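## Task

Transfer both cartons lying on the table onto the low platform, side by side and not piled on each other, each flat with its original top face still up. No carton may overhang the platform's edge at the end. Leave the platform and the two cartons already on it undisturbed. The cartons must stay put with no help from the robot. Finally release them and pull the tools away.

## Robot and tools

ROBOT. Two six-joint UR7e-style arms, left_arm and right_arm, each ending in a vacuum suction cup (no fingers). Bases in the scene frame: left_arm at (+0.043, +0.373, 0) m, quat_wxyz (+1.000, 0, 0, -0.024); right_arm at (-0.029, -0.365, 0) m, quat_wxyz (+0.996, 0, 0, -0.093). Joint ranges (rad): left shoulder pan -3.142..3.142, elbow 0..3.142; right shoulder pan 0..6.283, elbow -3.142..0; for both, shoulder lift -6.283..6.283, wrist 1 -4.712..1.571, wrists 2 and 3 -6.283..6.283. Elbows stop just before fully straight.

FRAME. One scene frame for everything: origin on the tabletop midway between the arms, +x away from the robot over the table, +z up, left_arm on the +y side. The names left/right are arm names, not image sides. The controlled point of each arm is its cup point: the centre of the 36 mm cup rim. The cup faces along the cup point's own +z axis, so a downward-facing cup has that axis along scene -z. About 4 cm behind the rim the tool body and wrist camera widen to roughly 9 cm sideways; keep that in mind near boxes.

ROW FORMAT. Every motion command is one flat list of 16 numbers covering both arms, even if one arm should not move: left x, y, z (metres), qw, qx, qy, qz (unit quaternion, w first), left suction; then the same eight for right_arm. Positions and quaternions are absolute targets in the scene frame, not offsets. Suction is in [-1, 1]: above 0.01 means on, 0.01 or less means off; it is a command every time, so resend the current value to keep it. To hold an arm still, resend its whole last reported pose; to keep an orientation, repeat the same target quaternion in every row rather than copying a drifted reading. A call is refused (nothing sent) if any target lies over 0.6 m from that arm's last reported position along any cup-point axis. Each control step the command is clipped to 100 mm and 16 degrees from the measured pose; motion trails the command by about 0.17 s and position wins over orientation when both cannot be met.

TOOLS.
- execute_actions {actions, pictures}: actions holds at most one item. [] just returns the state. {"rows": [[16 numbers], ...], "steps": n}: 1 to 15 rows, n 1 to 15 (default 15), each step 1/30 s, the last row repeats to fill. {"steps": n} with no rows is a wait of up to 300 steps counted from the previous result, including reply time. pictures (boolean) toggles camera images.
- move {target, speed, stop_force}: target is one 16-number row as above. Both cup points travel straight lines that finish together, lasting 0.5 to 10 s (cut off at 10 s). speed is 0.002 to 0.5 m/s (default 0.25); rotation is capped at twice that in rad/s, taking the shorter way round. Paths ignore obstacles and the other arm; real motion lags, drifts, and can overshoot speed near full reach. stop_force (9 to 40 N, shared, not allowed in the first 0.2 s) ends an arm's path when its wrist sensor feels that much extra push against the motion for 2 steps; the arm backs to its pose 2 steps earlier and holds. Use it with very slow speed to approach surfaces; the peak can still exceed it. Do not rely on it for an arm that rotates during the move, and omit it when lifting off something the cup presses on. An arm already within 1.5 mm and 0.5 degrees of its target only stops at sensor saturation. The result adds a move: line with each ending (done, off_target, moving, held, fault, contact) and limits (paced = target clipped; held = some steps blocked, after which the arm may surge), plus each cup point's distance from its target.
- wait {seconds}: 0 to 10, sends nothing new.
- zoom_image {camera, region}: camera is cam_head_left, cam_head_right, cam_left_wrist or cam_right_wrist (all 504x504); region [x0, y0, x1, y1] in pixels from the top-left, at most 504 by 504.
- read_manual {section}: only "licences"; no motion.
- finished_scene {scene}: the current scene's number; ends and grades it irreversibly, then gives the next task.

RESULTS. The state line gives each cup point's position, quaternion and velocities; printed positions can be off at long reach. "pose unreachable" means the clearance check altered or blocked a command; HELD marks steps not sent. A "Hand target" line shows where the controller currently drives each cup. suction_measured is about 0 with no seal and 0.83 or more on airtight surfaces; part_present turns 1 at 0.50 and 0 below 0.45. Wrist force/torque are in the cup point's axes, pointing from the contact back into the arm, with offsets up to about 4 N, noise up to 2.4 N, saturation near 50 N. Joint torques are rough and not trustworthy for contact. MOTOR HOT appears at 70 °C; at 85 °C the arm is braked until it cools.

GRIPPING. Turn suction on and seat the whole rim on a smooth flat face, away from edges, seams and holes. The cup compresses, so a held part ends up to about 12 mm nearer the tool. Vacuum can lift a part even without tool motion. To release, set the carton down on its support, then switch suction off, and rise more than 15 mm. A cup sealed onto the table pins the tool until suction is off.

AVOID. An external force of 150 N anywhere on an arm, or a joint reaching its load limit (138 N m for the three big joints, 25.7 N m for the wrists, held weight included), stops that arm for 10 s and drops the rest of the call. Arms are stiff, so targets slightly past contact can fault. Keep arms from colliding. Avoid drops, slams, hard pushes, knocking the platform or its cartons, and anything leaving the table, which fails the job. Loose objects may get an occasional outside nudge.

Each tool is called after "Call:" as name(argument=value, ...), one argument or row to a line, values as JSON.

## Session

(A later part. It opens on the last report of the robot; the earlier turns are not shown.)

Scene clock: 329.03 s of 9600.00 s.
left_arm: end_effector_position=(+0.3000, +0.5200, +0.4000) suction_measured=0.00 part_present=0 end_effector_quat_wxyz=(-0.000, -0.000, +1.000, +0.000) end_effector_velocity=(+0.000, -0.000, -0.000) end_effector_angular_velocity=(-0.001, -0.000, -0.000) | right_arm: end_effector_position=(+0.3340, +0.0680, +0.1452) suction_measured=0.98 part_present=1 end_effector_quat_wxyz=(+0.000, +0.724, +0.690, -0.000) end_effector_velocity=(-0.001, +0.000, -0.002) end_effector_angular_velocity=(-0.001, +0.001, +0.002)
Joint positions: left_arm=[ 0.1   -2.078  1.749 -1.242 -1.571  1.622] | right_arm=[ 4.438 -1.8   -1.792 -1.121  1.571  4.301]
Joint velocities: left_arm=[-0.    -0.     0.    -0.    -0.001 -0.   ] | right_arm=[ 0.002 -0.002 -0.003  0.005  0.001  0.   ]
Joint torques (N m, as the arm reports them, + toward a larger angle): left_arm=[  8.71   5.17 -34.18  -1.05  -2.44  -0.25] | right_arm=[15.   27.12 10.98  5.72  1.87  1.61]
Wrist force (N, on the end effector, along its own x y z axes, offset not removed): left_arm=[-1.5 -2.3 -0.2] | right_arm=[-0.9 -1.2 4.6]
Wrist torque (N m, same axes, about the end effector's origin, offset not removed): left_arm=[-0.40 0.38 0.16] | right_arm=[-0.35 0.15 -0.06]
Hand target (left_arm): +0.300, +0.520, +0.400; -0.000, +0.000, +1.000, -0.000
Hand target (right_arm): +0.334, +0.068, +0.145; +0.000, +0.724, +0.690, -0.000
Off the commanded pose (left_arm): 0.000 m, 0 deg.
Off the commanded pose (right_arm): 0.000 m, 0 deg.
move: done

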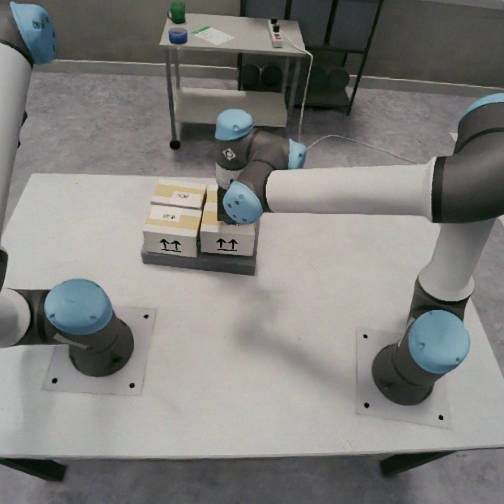

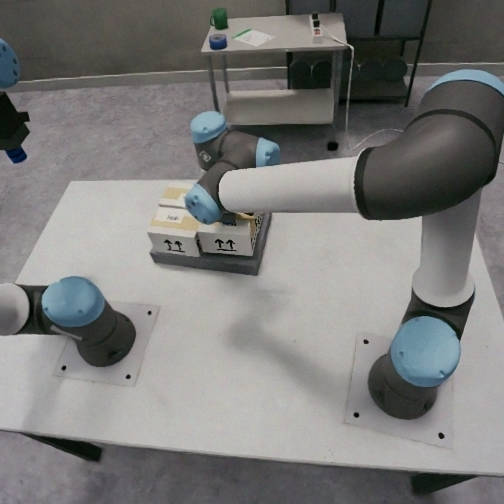

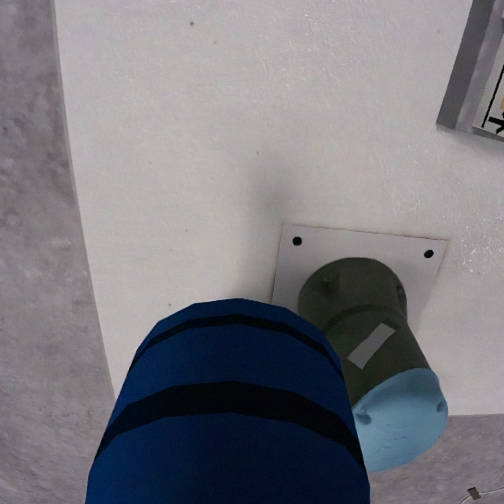

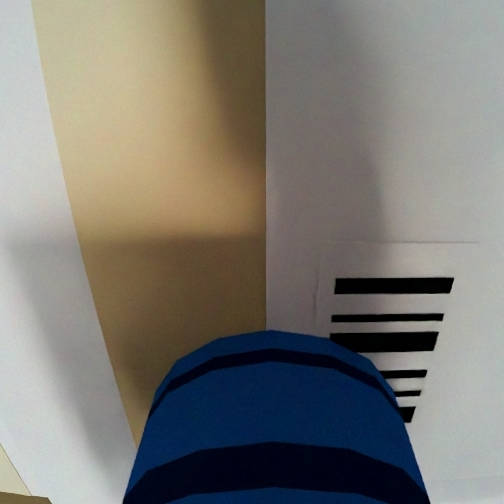

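Call:
move(
  target=[0.3,0.52,0.4,0,0,1,0,0,0.336,0.068,0.133,0,0.740,0.672,0,1],
  speed=0.01,
)

Call:
zoom_image(
  camera="cam_head_left",
  region=[140,200,280,290],
)

Call:
zoom_image(
  camera="cam_head_right",
  region=[150,190,290,290],
)

Scene clock: 346.70 s of 9600.00 s.
left_arm: end_effector_position=(+0.3000, +0.5200, +0.4000) suction_measured=0.00 part_present=0 end_effector_quat_wxyz=(-0.000, -0.000, +1.000, -0.000) end_effector_velocity=(-0.000, -0.000, -0.000) end_effector_angular_velocity=(-0.000, +0.001, +0.001) | right_arm: end_effector_position=(+0.3360, +0.0680, +0.1331) suction_measured=0.98 part_present=1 end_effector_quat_wxyz=(-0.000, +0.740, +0.672, -0.000) end_effector_velocity=(+0.000, -0.001, -0.002) end_effector_angular_velocity=(-0.002, +0.001, -0.004)
Joint positions: left_arm=[ 0.1   -2.078  1.749 -1.242 -1.571  1.622] | right_arm=[ 4.435 -1.816 -1.805 -1.091  1.571  4.345]
Joint velocities: left_arm=[-0.    -0.     0.001  0.    -0.    -0.001] | right_arm=[-0.001 -0.002 -0.002  0.001 -0.     0.003]
Joint torques (N m, as the arm reports them, + toward a larger angle): left_arm=[  7.98   5.52 -34.65  -1.04  -2.28  -0.45] | right_arm=[-15.13  27.88  11.42   5.89   1.75   1.56]
Wrist force (N, on the end effector, along its own x y z axes, offset not removed): left_arm=[0.9 -1.4 1.0] | right_arm=[-1.8 0.2 3.7]
Wrist torque (N m, same axes, about the end effector's origin, offset not removed): left_arm=[-0.11 -0.07 0.04] | right_arm=[-0.04 0.27 -0.09]
Hand target (left_arm): +0.300, +0.520, +0.400; -0.000, +0.000, +1.000, -0.000
Hand target (right_arm): +0.336, +0.068, +0.133; -0.000, +0.740, +0.672, +0.000
Off the commanded pose (left_arm): 0.000 m, 0 deg.
Off the commanded pose (right_arm): 0.000 m, 0 deg.
After step 90, 12.03 s passed at rest.
move: done

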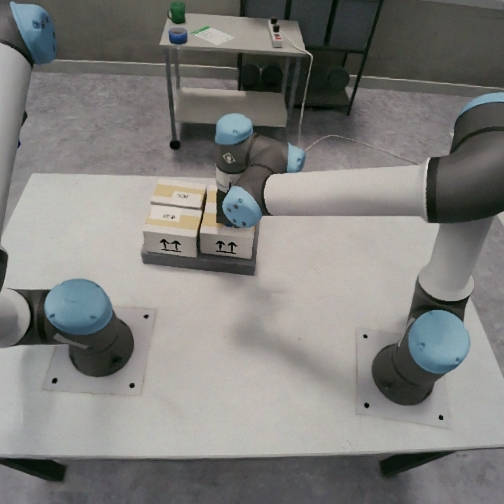

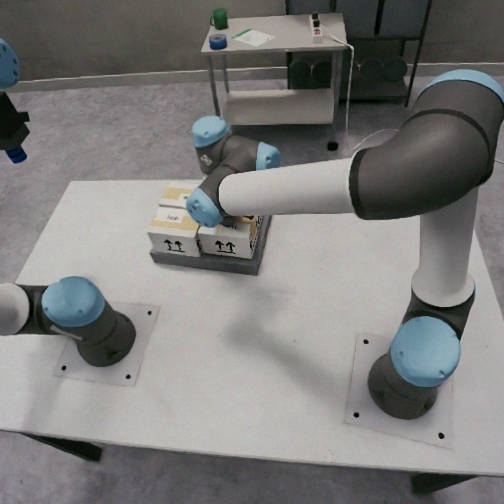

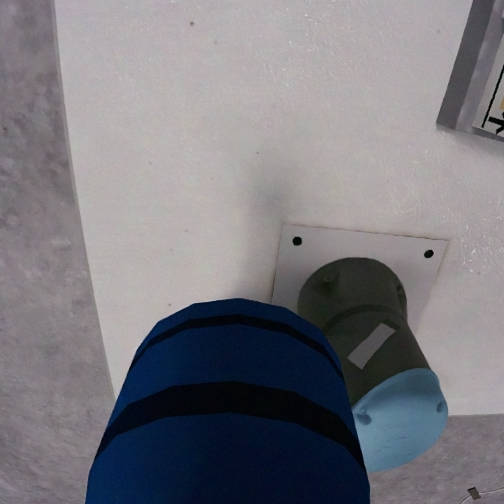

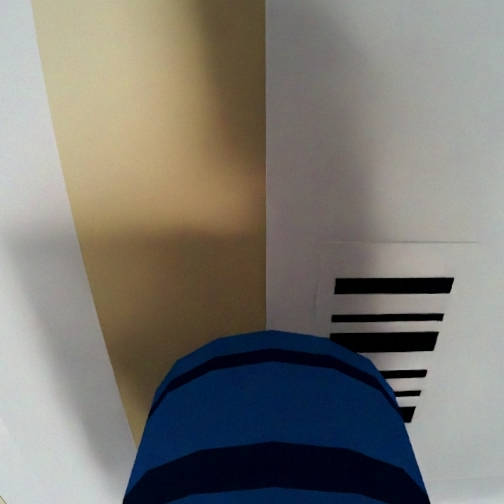

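Region (140, 200, 280, 290) of cam_head_left's 504x504 image, scaled by 3.600, with more detail than that image has; it fills the top 324 rows of this view, and the rest is white.

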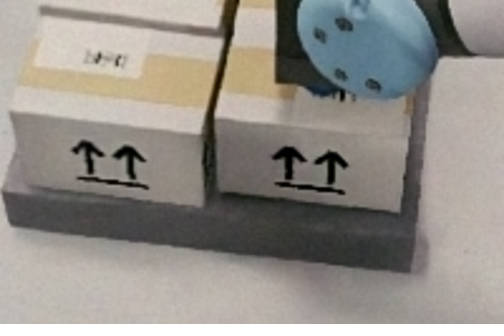

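Region (150, 190, 290, 290) of cam_head_right's 504x504 image, scaled by 3.600, with more detail than that image has; it fills the top 360 rows of this view, and the rest is white.

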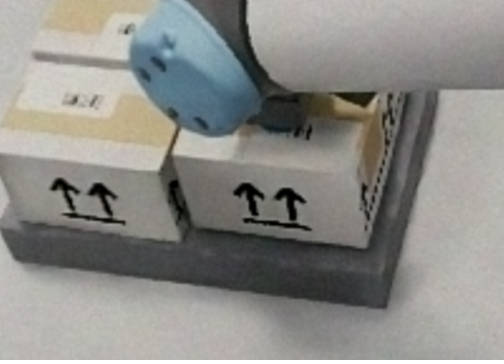

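Call:
move(
  target=[0.3,0.52,0.4,0,0,1,0,0,0.333,0.068,0.133,0,0.740,0.672,0,1],
  speed=0.01,
)

Call:
move(
  target=[0.3,0.52,0.4,0,0,1,0,0,0.333,0.068,0.116,0,0.740,0.672,0,1],
  speed=0.004,
  stop_force=9,
)

Call:
zoom_image(
  camera="cam_head_left",
  region=[140,200,280,290],
)

Call:
zoom_image(
  camera="cam_head_right",
  region=[150,190,290,290],
)

Scene clock: 367.17 s of 9600.00 s.
left_arm: end_effector_position=(+0.3000, +0.5200, +0.4000) suction_measured=0.00 part_present=0 end_effector_quat_wxyz=(-0.000, -0.000, +1.000, -0.000) end_effector_velocity=(-0.000, -0.000, -0.000) end_effector_angular_velocity=(-0.000, +0.001, -0.001) | right_arm: end_effector_position=(+0.3331, +0.0680, +0.1330) suction_measured=0.98 part_present=1 end_effector_quat_wxyz=(-0.000, +0.740, +0.672, -0.000) end_effector_velocity=(-0.002, +0.001, -0.000) end_effector_angular_velocity=(-0.000, +0.002, +0.002)
Joint positions: left_arm=[ 0.1   -2.078  1.749 -1.242 -1.571  1.622] | right_arm=[ 4.44  -1.812 -1.811 -1.089  1.571  4.35 ]
Joint velocities: left_arm=[-0.     0.     0.001  0.    -0.     0.001] | right_arm=[ 0.004  0.001 -0.002 -0.001  0.002  0.002]
Joint torques (N m, as the arm reports them, + toward a larger angle): left_arm=[  7.43   4.39 -34.81  -1.14  -2.35  -0.62] | right_arm=[14.89 40.67 12.85  5.6   0.86  1.5 ]
Wrist force (N, on the end effector, along its own x y z axes, offset not removed): left_arm=[-1.2 -0.5 -1.4] | right_arm=[-0.5 -0.3 3.9]
Wrist torque (N m, same axes, about the end effector's origin, offset not removed): left_arm=[-0.14 0.28 0.14] | right_arm=[-0.13 0.08 -0.09]
Hand target (left_arm): +0.300, +0.520, +0.400; -0.000, +0.000, +1.000, -0.000
Hand target (right_arm): +0.333, +0.068, +0.133; +0.000, +0.740, +0.672, -0.000
Off the commanded pose (left_arm): 0.000 m, 0 deg.
Off the commanded pose (right_arm): 0.000 m, 0 deg.
After step 90, 16.77 s passed at rest.
move: done

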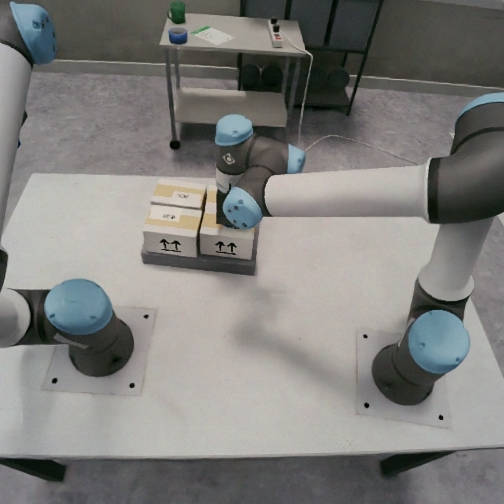

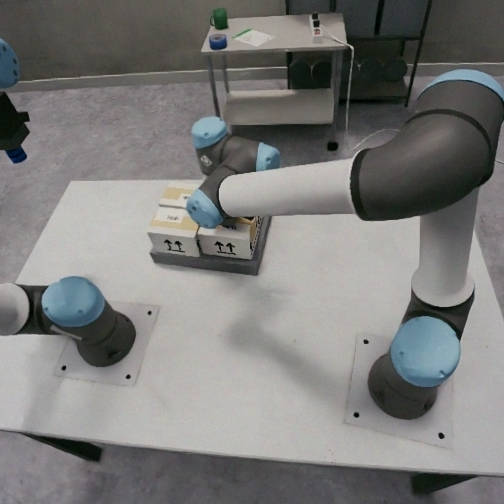

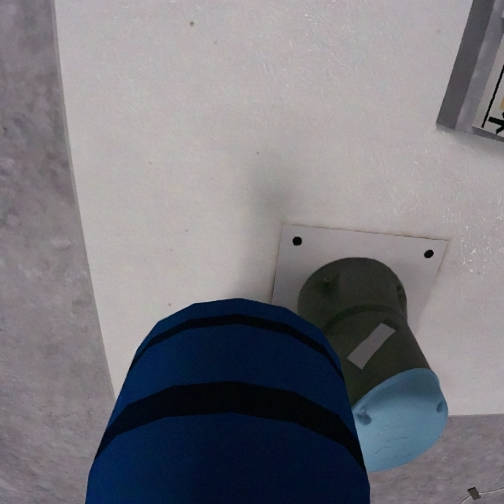

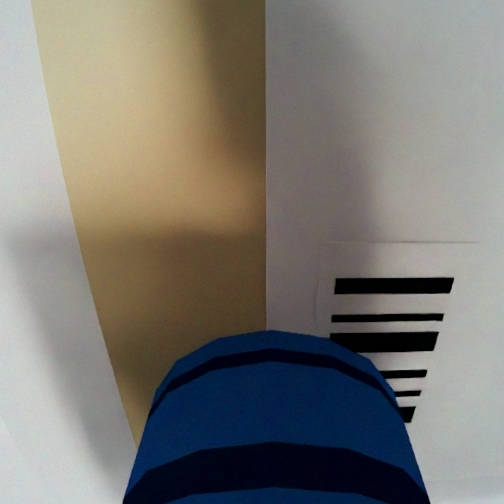

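Scene clock: 369.87 s of 9600.00 s.
left_arm: end_effector_position=(+0.3000, +0.5200, +0.4000) suction_measured=0.00 part_present=0 end_effector_quat_wxyz=(+0.000, +0.000, +1.000, -0.000) end_effector_velocity=(-0.000, +0.000, -0.000) end_effector_angular_velocity=(+0.001, +0.001, -0.002) | right_arm: end_effector_position=(+0.3331, +0.0680, +0.1236) suction_measured=0.98 part_present=1 end_effector_quat_wxyz=(-0.000, +0.740, +0.672, +0.000) end_effector_velocity=(-0.000, -0.001, +0.001) end_effector_angular_velocity=(-0.003, +0.002, -0.000)
Joint positions: left_arm=[ 0.1   -2.078  1.749 -1.242 -1.571  1.622] | right_arm=[ 4.44  -1.823 -1.824 -1.065  1.571  4.35 ]
Joint velocities: left_arm=[-0.    -0.     0.001 -0.     0.001  0.002] | right_arm=[-0.     0.002  0.002 -0.007  0.001 -0.   ]
Joint torques (N m, as the arm reports them, + toward a larger angle): left_arm=[  7.28   5.35 -34.05  -1.05  -2.31  -0.6 ] | right_arm=[14.76 32.74 20.29 -1.15  0.67  1.11]
Wrist force (N, on the end effector, along its own x y z axes, offset not removed): left_arm=[-1.3 0.8 2.5] | right_arm=[-1.0 -1.3 -17.5]
Wrist torque (N m, same axes, about the end effector's origin, offset not removed): left_arm=[0.12 0.36 0.11] | right_arm=[-0.31 0.16 -0.06]
Hand target (left_arm): +0.300, +0.520, +0.400; -0.000, +0.000, +1.000, -0.000
Hand target (right_arm): +0.333, +0.068, +0.124; -0.000, +0.740, +0.672, +0.000
Off the commanded pose (left_arm): 0.000 m, 0 deg.
Off the commanded pose (right_arm): 0.008 m, 0 deg.
move: contact (right_arm)

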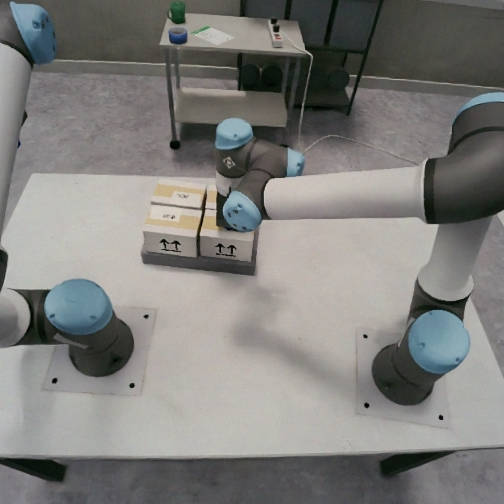

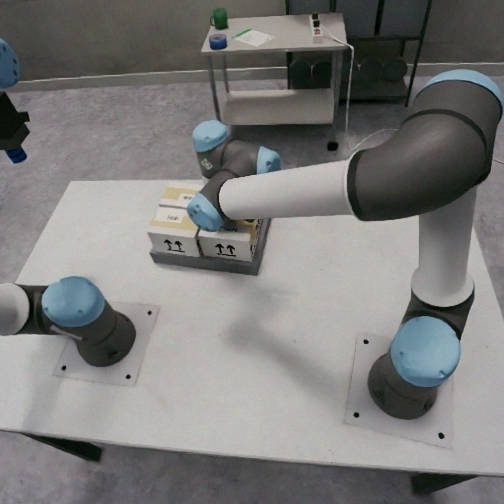

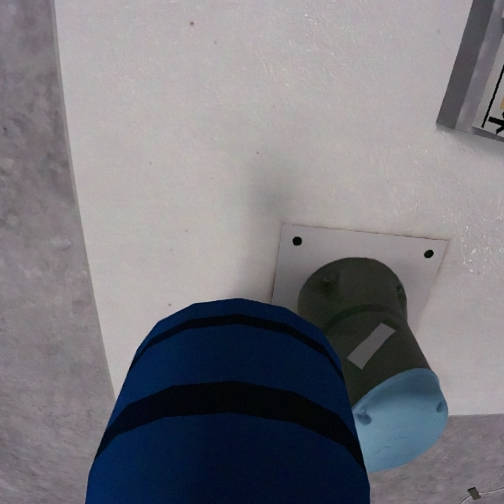

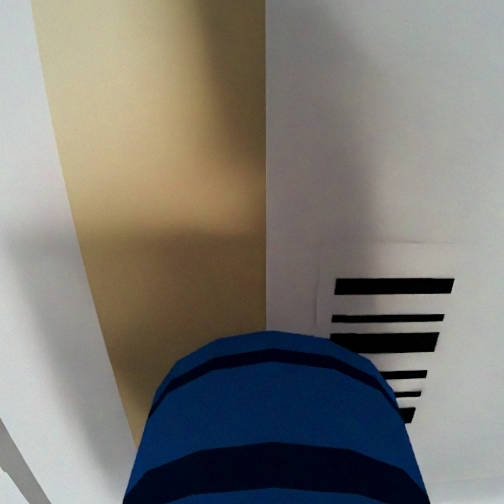

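Region (140, 200, 280, 290) of cam_head_left's 504x504 image, scaled by 3.600, with more detail than that image has; it fills the top 324 rows of this view, and the rest is white.

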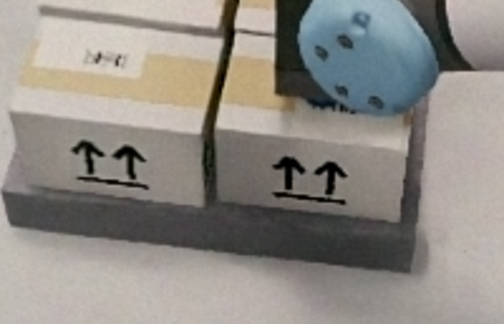

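Region (150, 190, 290, 290) of cam_head_right's 504x504 image, scaled by 3.600, with more detail than that image has; it fills the top 360 rows of this view, and the rest is white.

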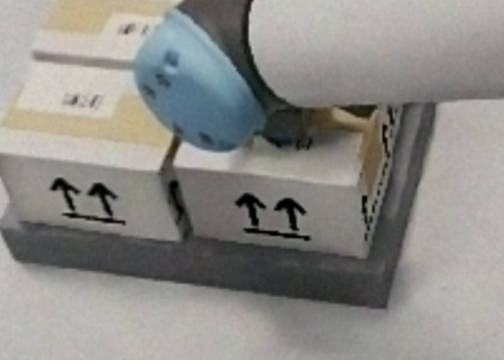

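Margins look clear. Release and retreat.

Call:
execute_actions(
  actions=[
    {"rows":[[0.3,0.52,0.4,0,0,1,0,0,0.333,0.068,0.1255,0,0.740,0.672,0,0]],"steps":10},
  ],
  pictures=false,
)

Call:
move(
  target=[0.3,0.52,0.4,0,0,1,0,0,0.333,0.068,0.17,0,0.740,0.672,0,0],
  speed=0.06,
)

Call:
move(
  target=[0.3,0.52,0.4,0,0,1,0,0,0.35,-0.35,0.33,0,0.740,0.672,0,0],
  speed=0.3,
)

Call:
zoom_image(
  camera="cam_head_left",
  region=[130,170,290,290],
)

Call:
zoom_image(
  camera="cam_head_right",
  region=[140,170,300,290],
)

Scene clock: 384.77 s of 9600.00 s.
left_arm: end_effector_position=(+0.3000, +0.5200, +0.4000) suction_measured=0.00 part_present=0 end_effector_quat_wxyz=(-0.000, -0.000, +1.000, -0.000) end_effector_velocity=(-0.000, +0.000, -0.000) end_effector_angular_velocity=(+0.001, +0.000, -0.000) | right_arm: end_effector_position=(+0.3330, +0.0680, +0.1254) suction_measured=0.00 part_present=0 end_effector_quat_wxyz=(-0.000, +0.740, +0.672, +0.000) end_effector_velocity=(-0.000, -0.000, +0.001) end_effector_angular_velocity=(-0.002, +0.001, +0.000)
Joint positions: left_arm=[ 0.1   -2.078  1.749 -1.242 -1.571  1.622] | right_arm=[ 4.44  -1.821 -1.822 -1.07   1.571  4.35 ]
Joint velocities: left_arm=[-0.    -0.     0.    -0.     0.001  0.   ] | right_arm=[ 0.     0.     0.002 -0.004  0.    -0.   ]
Joint torques (N m, as the arm reports them, + toward a larger angle): left_arm=[  6.95   4.71 -34.47  -1.02  -2.36  -1.  ] | right_arm=[15.51 34.51 22.95 -0.71  0.49  1.71]
Wrist force (N, on the end effector, along its own x y z axes, offset not removed): left_arm=[-1.7 2.3 1.5] | right_arm=[-1.6 -0.3 -11.4]
Wrist torque (N m, same axes, about the end effector's origin, offset not removed): left_arm=[0.47 0.44 0.21] | right_arm=[-0.16 0.37 -0.04]
Hand target (left_arm): +0.300, +0.520, +0.400; -0.000, +0.000, +1.000, -0.000
Hand target (right_arm): +0.333, +0.068, +0.125; -0.000, +0.740, +0.672, +0.000
Off the commanded pose (left_arm): 0.000 m, 0 deg.
Off the commanded pose (right_arm): 0.000 m, 0 deg.
Steps of this call (steps 1 to 90: nothing new was sent; then 11.57 s passed at rest; steps 91 to 100: all 10 steps of this action). Readings (end_effector_position | what the end effector reports):
91: left_arm (+0.3000, +0.5200, +0.4000) | right_arm (+0.3331, +0.0680, +0.1239) | left_arm suction_measured=0.00 part_present=0 | right_arm suction_measured=0.59 part_present=1
92: left_arm (+0.3000, +0.5200, +0.4000) | right_arm (+0.3331, +0.0681, +0.1242) | left_arm suction_measured=0.00 part_present=0 | right_arm suction_measured=0.16 part_present=0
94: left_arm (+0.3000, +0.5200, +0.4000) | right_arm (+0.3331, +0.0681, +0.1249) | left_arm suction_measured=0.00 part_present=0 | right_arm suction_measured=0.00 part_present=0
98: left_arm (+0.3000, +0.5200, +0.4000) | right_arm (+0.3330, +0.0680, +0.1254) | left_arm suction_measured=0.00 part_present=0 | right_arm suction_measured=0.00 part_present=0
100: the state above

Scene clock: 386.13 s of 9600.00 s.
left_arm: end_effector_position=(+0.3000, +0.5200, +0.4000) suction_measured=0.00 part_present=0 end_effector_quat_wxyz=(-0.000, +0.000, +1.000, -0.000) end_effector_velocity=(+0.000, +0.000, +0.000) end_effector_angular_velocity=(+0.001, -0.000, +0.001) | right_arm: end_effector_position=(+0.3330, +0.0680, +0.1698) suction_measured=0.00 part_present=0 end_effector_quat_wxyz=(-0.000, +0.740, +0.672, +0.000) end_effector_velocity=(-0.000, +0.000, +0.002) end_effector_angular_velocity=(+0.001, -0.001, +0.001)
Joint positions: left_arm=[ 0.1   -2.078  1.749 -1.242 -1.571  1.622] | right_arm=[ 4.44  -1.775 -1.755 -1.183  1.571  4.35 ]
Joint velocities: left_arm=[-0.    -0.    -0.    -0.     0.001 -0.001] | right_arm=[ 0.001  0.002  0.003 -0.004 -0.     0.   ]
Joint torques (N m, as the arm reports them, + toward a larger angle): left_arm=[  7.48   5.58 -34.08  -1.09  -2.36  -0.77] | right_arm=[13.12 41.   31.36  0.17 -0.86  1.04]
Wrist force (N, on the end effector, along its own x y z axes, offset not removed): left_arm=[-2.0 -0.7 -1.2] | right_arm=[-1.8 0.2 -0.4]
Wrist torque (N m, same axes, about the end effector's origin, offset not removed): left_arm=[-0.15 0.43 0.08] | right_arm=[-0.01 0.28 -0.08]
Hand target (left_arm): +0.300, +0.520, +0.400; -0.000, +0.000, +1.000, -0.000
Hand target (right_arm): +0.333, +0.068, +0.170; -0.000, +0.740, +0.672, +0.000
Off the commanded pose (left_arm): 0.000 m, 0 deg.
Off the commanded pose (right_arm): 0.000 m, 0 deg.
move: done

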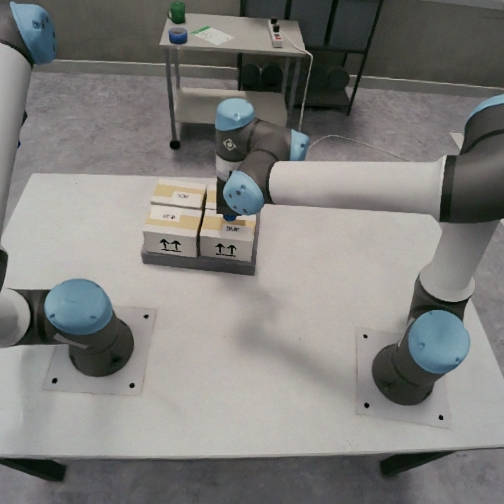

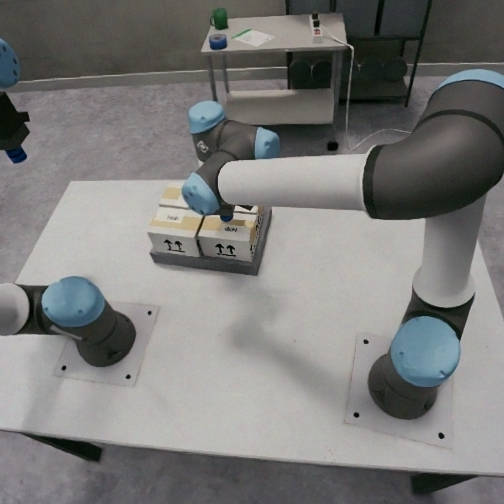

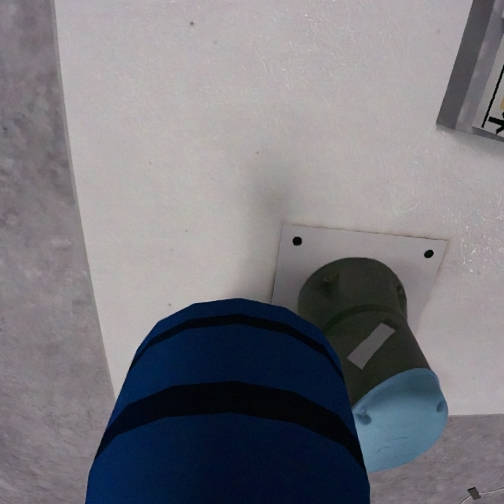

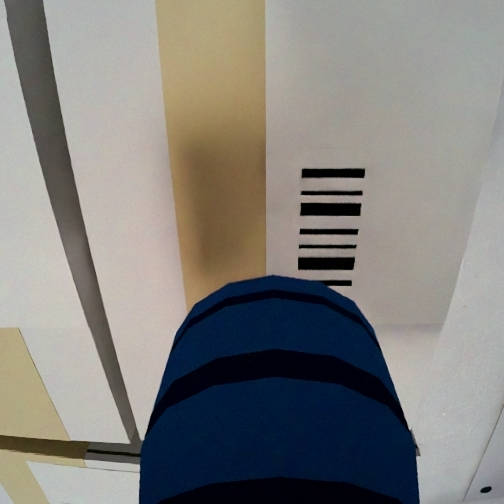

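Scene clock: 388.27 s of 9600.00 s.
left_arm: end_effector_position=(+0.3000, +0.5200, +0.4000) suction_measured=0.00 part_present=0 end_effector_quat_wxyz=(-0.000, -0.000, +1.000, -0.000) end_effector_velocity=(-0.000, +0.000, -0.000) end_effector_angular_velocity=(+0.001, +0.000, +0.001) | right_arm: end_effector_position=(+0.3502, -0.3497, +0.3300) suction_measured=0.00 part_present=0 end_effector_quat_wxyz=(-0.000, +0.740, +0.672, +0.000) end_effector_velocity=(+0.000, -0.002, +0.001) end_effector_angular_velocity=(+0.002, +0.000, -0.001)
Joint positions: left_arm=[ 0.1   -2.078  1.749 -1.242 -1.571  1.622] | right_arm=[ 3.727 -1.246 -1.831 -1.635  1.571  3.637]
Joint velocities: left_arm=[ 0.    -0.     0.    -0.     0.001 -0.001] | right_arm=[-0.007 -0.001  0.004 -0.002  0.002 -0.006]
Joint torques (N m, as the arm reports them, + toward a larger angle): left_arm=[  6.68   5.4  -34.09  -1.08  -2.34  -0.91] | right_arm=[-16.19   1.56  33.03   0.15   1.71  -1.43]
Wrist force (N, on the end effector, along its own x y z axes, offset not removed): left_arm=[0.8 1.0 -0.8] | right_arm=[-0.7 0.3 -1.1]
Wrist torque (N m, same axes, about the end effector's origin, offset not removed): left_arm=[0.33 0.10 0.28] | right_arm=[-0.03 0.09 -0.13]
Hand target (left_arm): +0.300, +0.520, +0.400; -0.000, +0.000, +1.000, -0.000
Hand target (right_arm): +0.350, -0.350, +0.330; -0.000, +0.740, +0.672, +0.000
Off the commanded pose (left_arm): 0.000 m, 0 deg.
Off the commanded pose (right_arm): 0.000 m, 0 deg.
move: done

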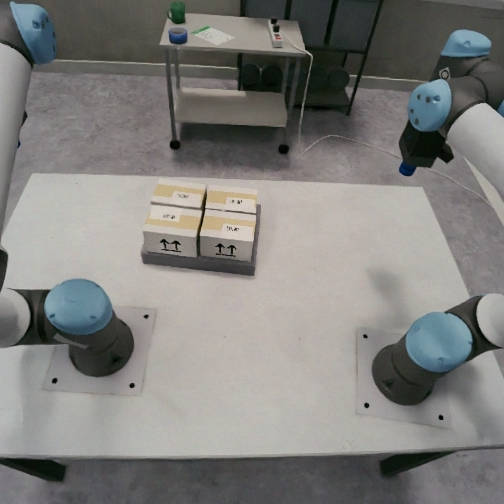

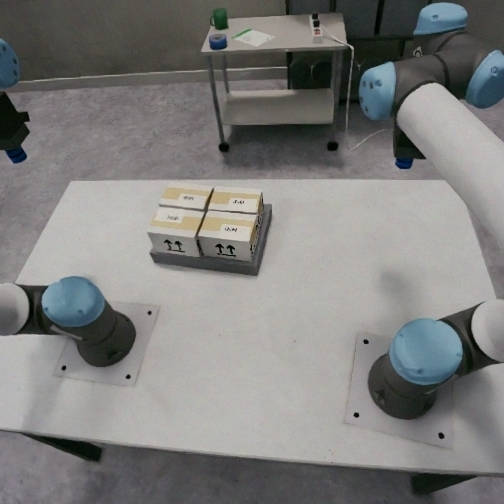

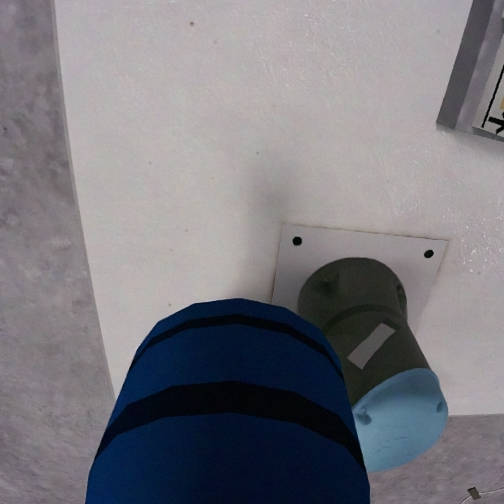

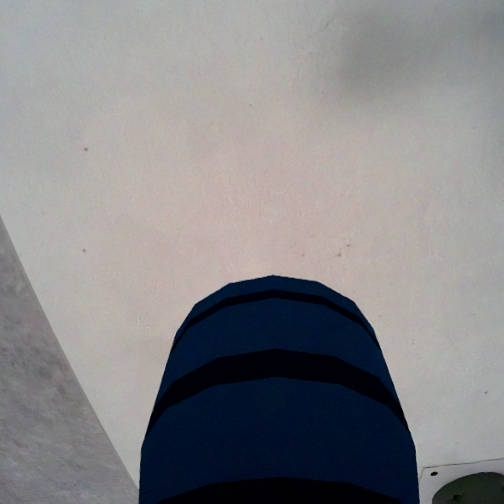

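Region (130, 170, 290, 290) of cam_head_left's 504x504 image, scaled by 3.150, with more detail than that image has; it fills the top 378 rows of this view, and the rest is white.

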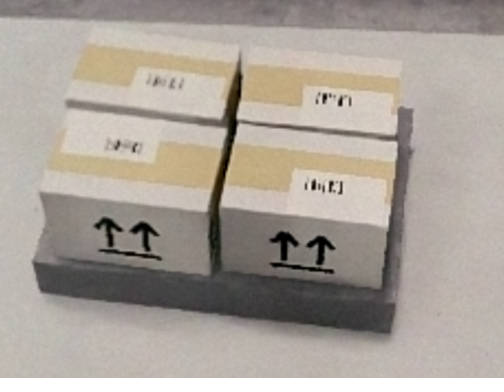

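Region (140, 170, 300, 290) of cam_head_right's 504x504 image, scaled by 3.150, with more detail than that image has; it fills the top 378 rows of this view, and the rest is white.

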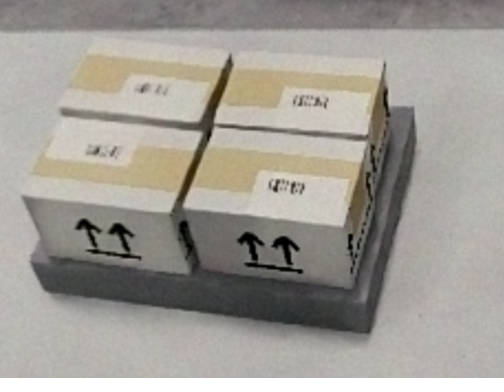

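Call:
finished_scene(
  scene=2,
)

The scene is finished: the task was done.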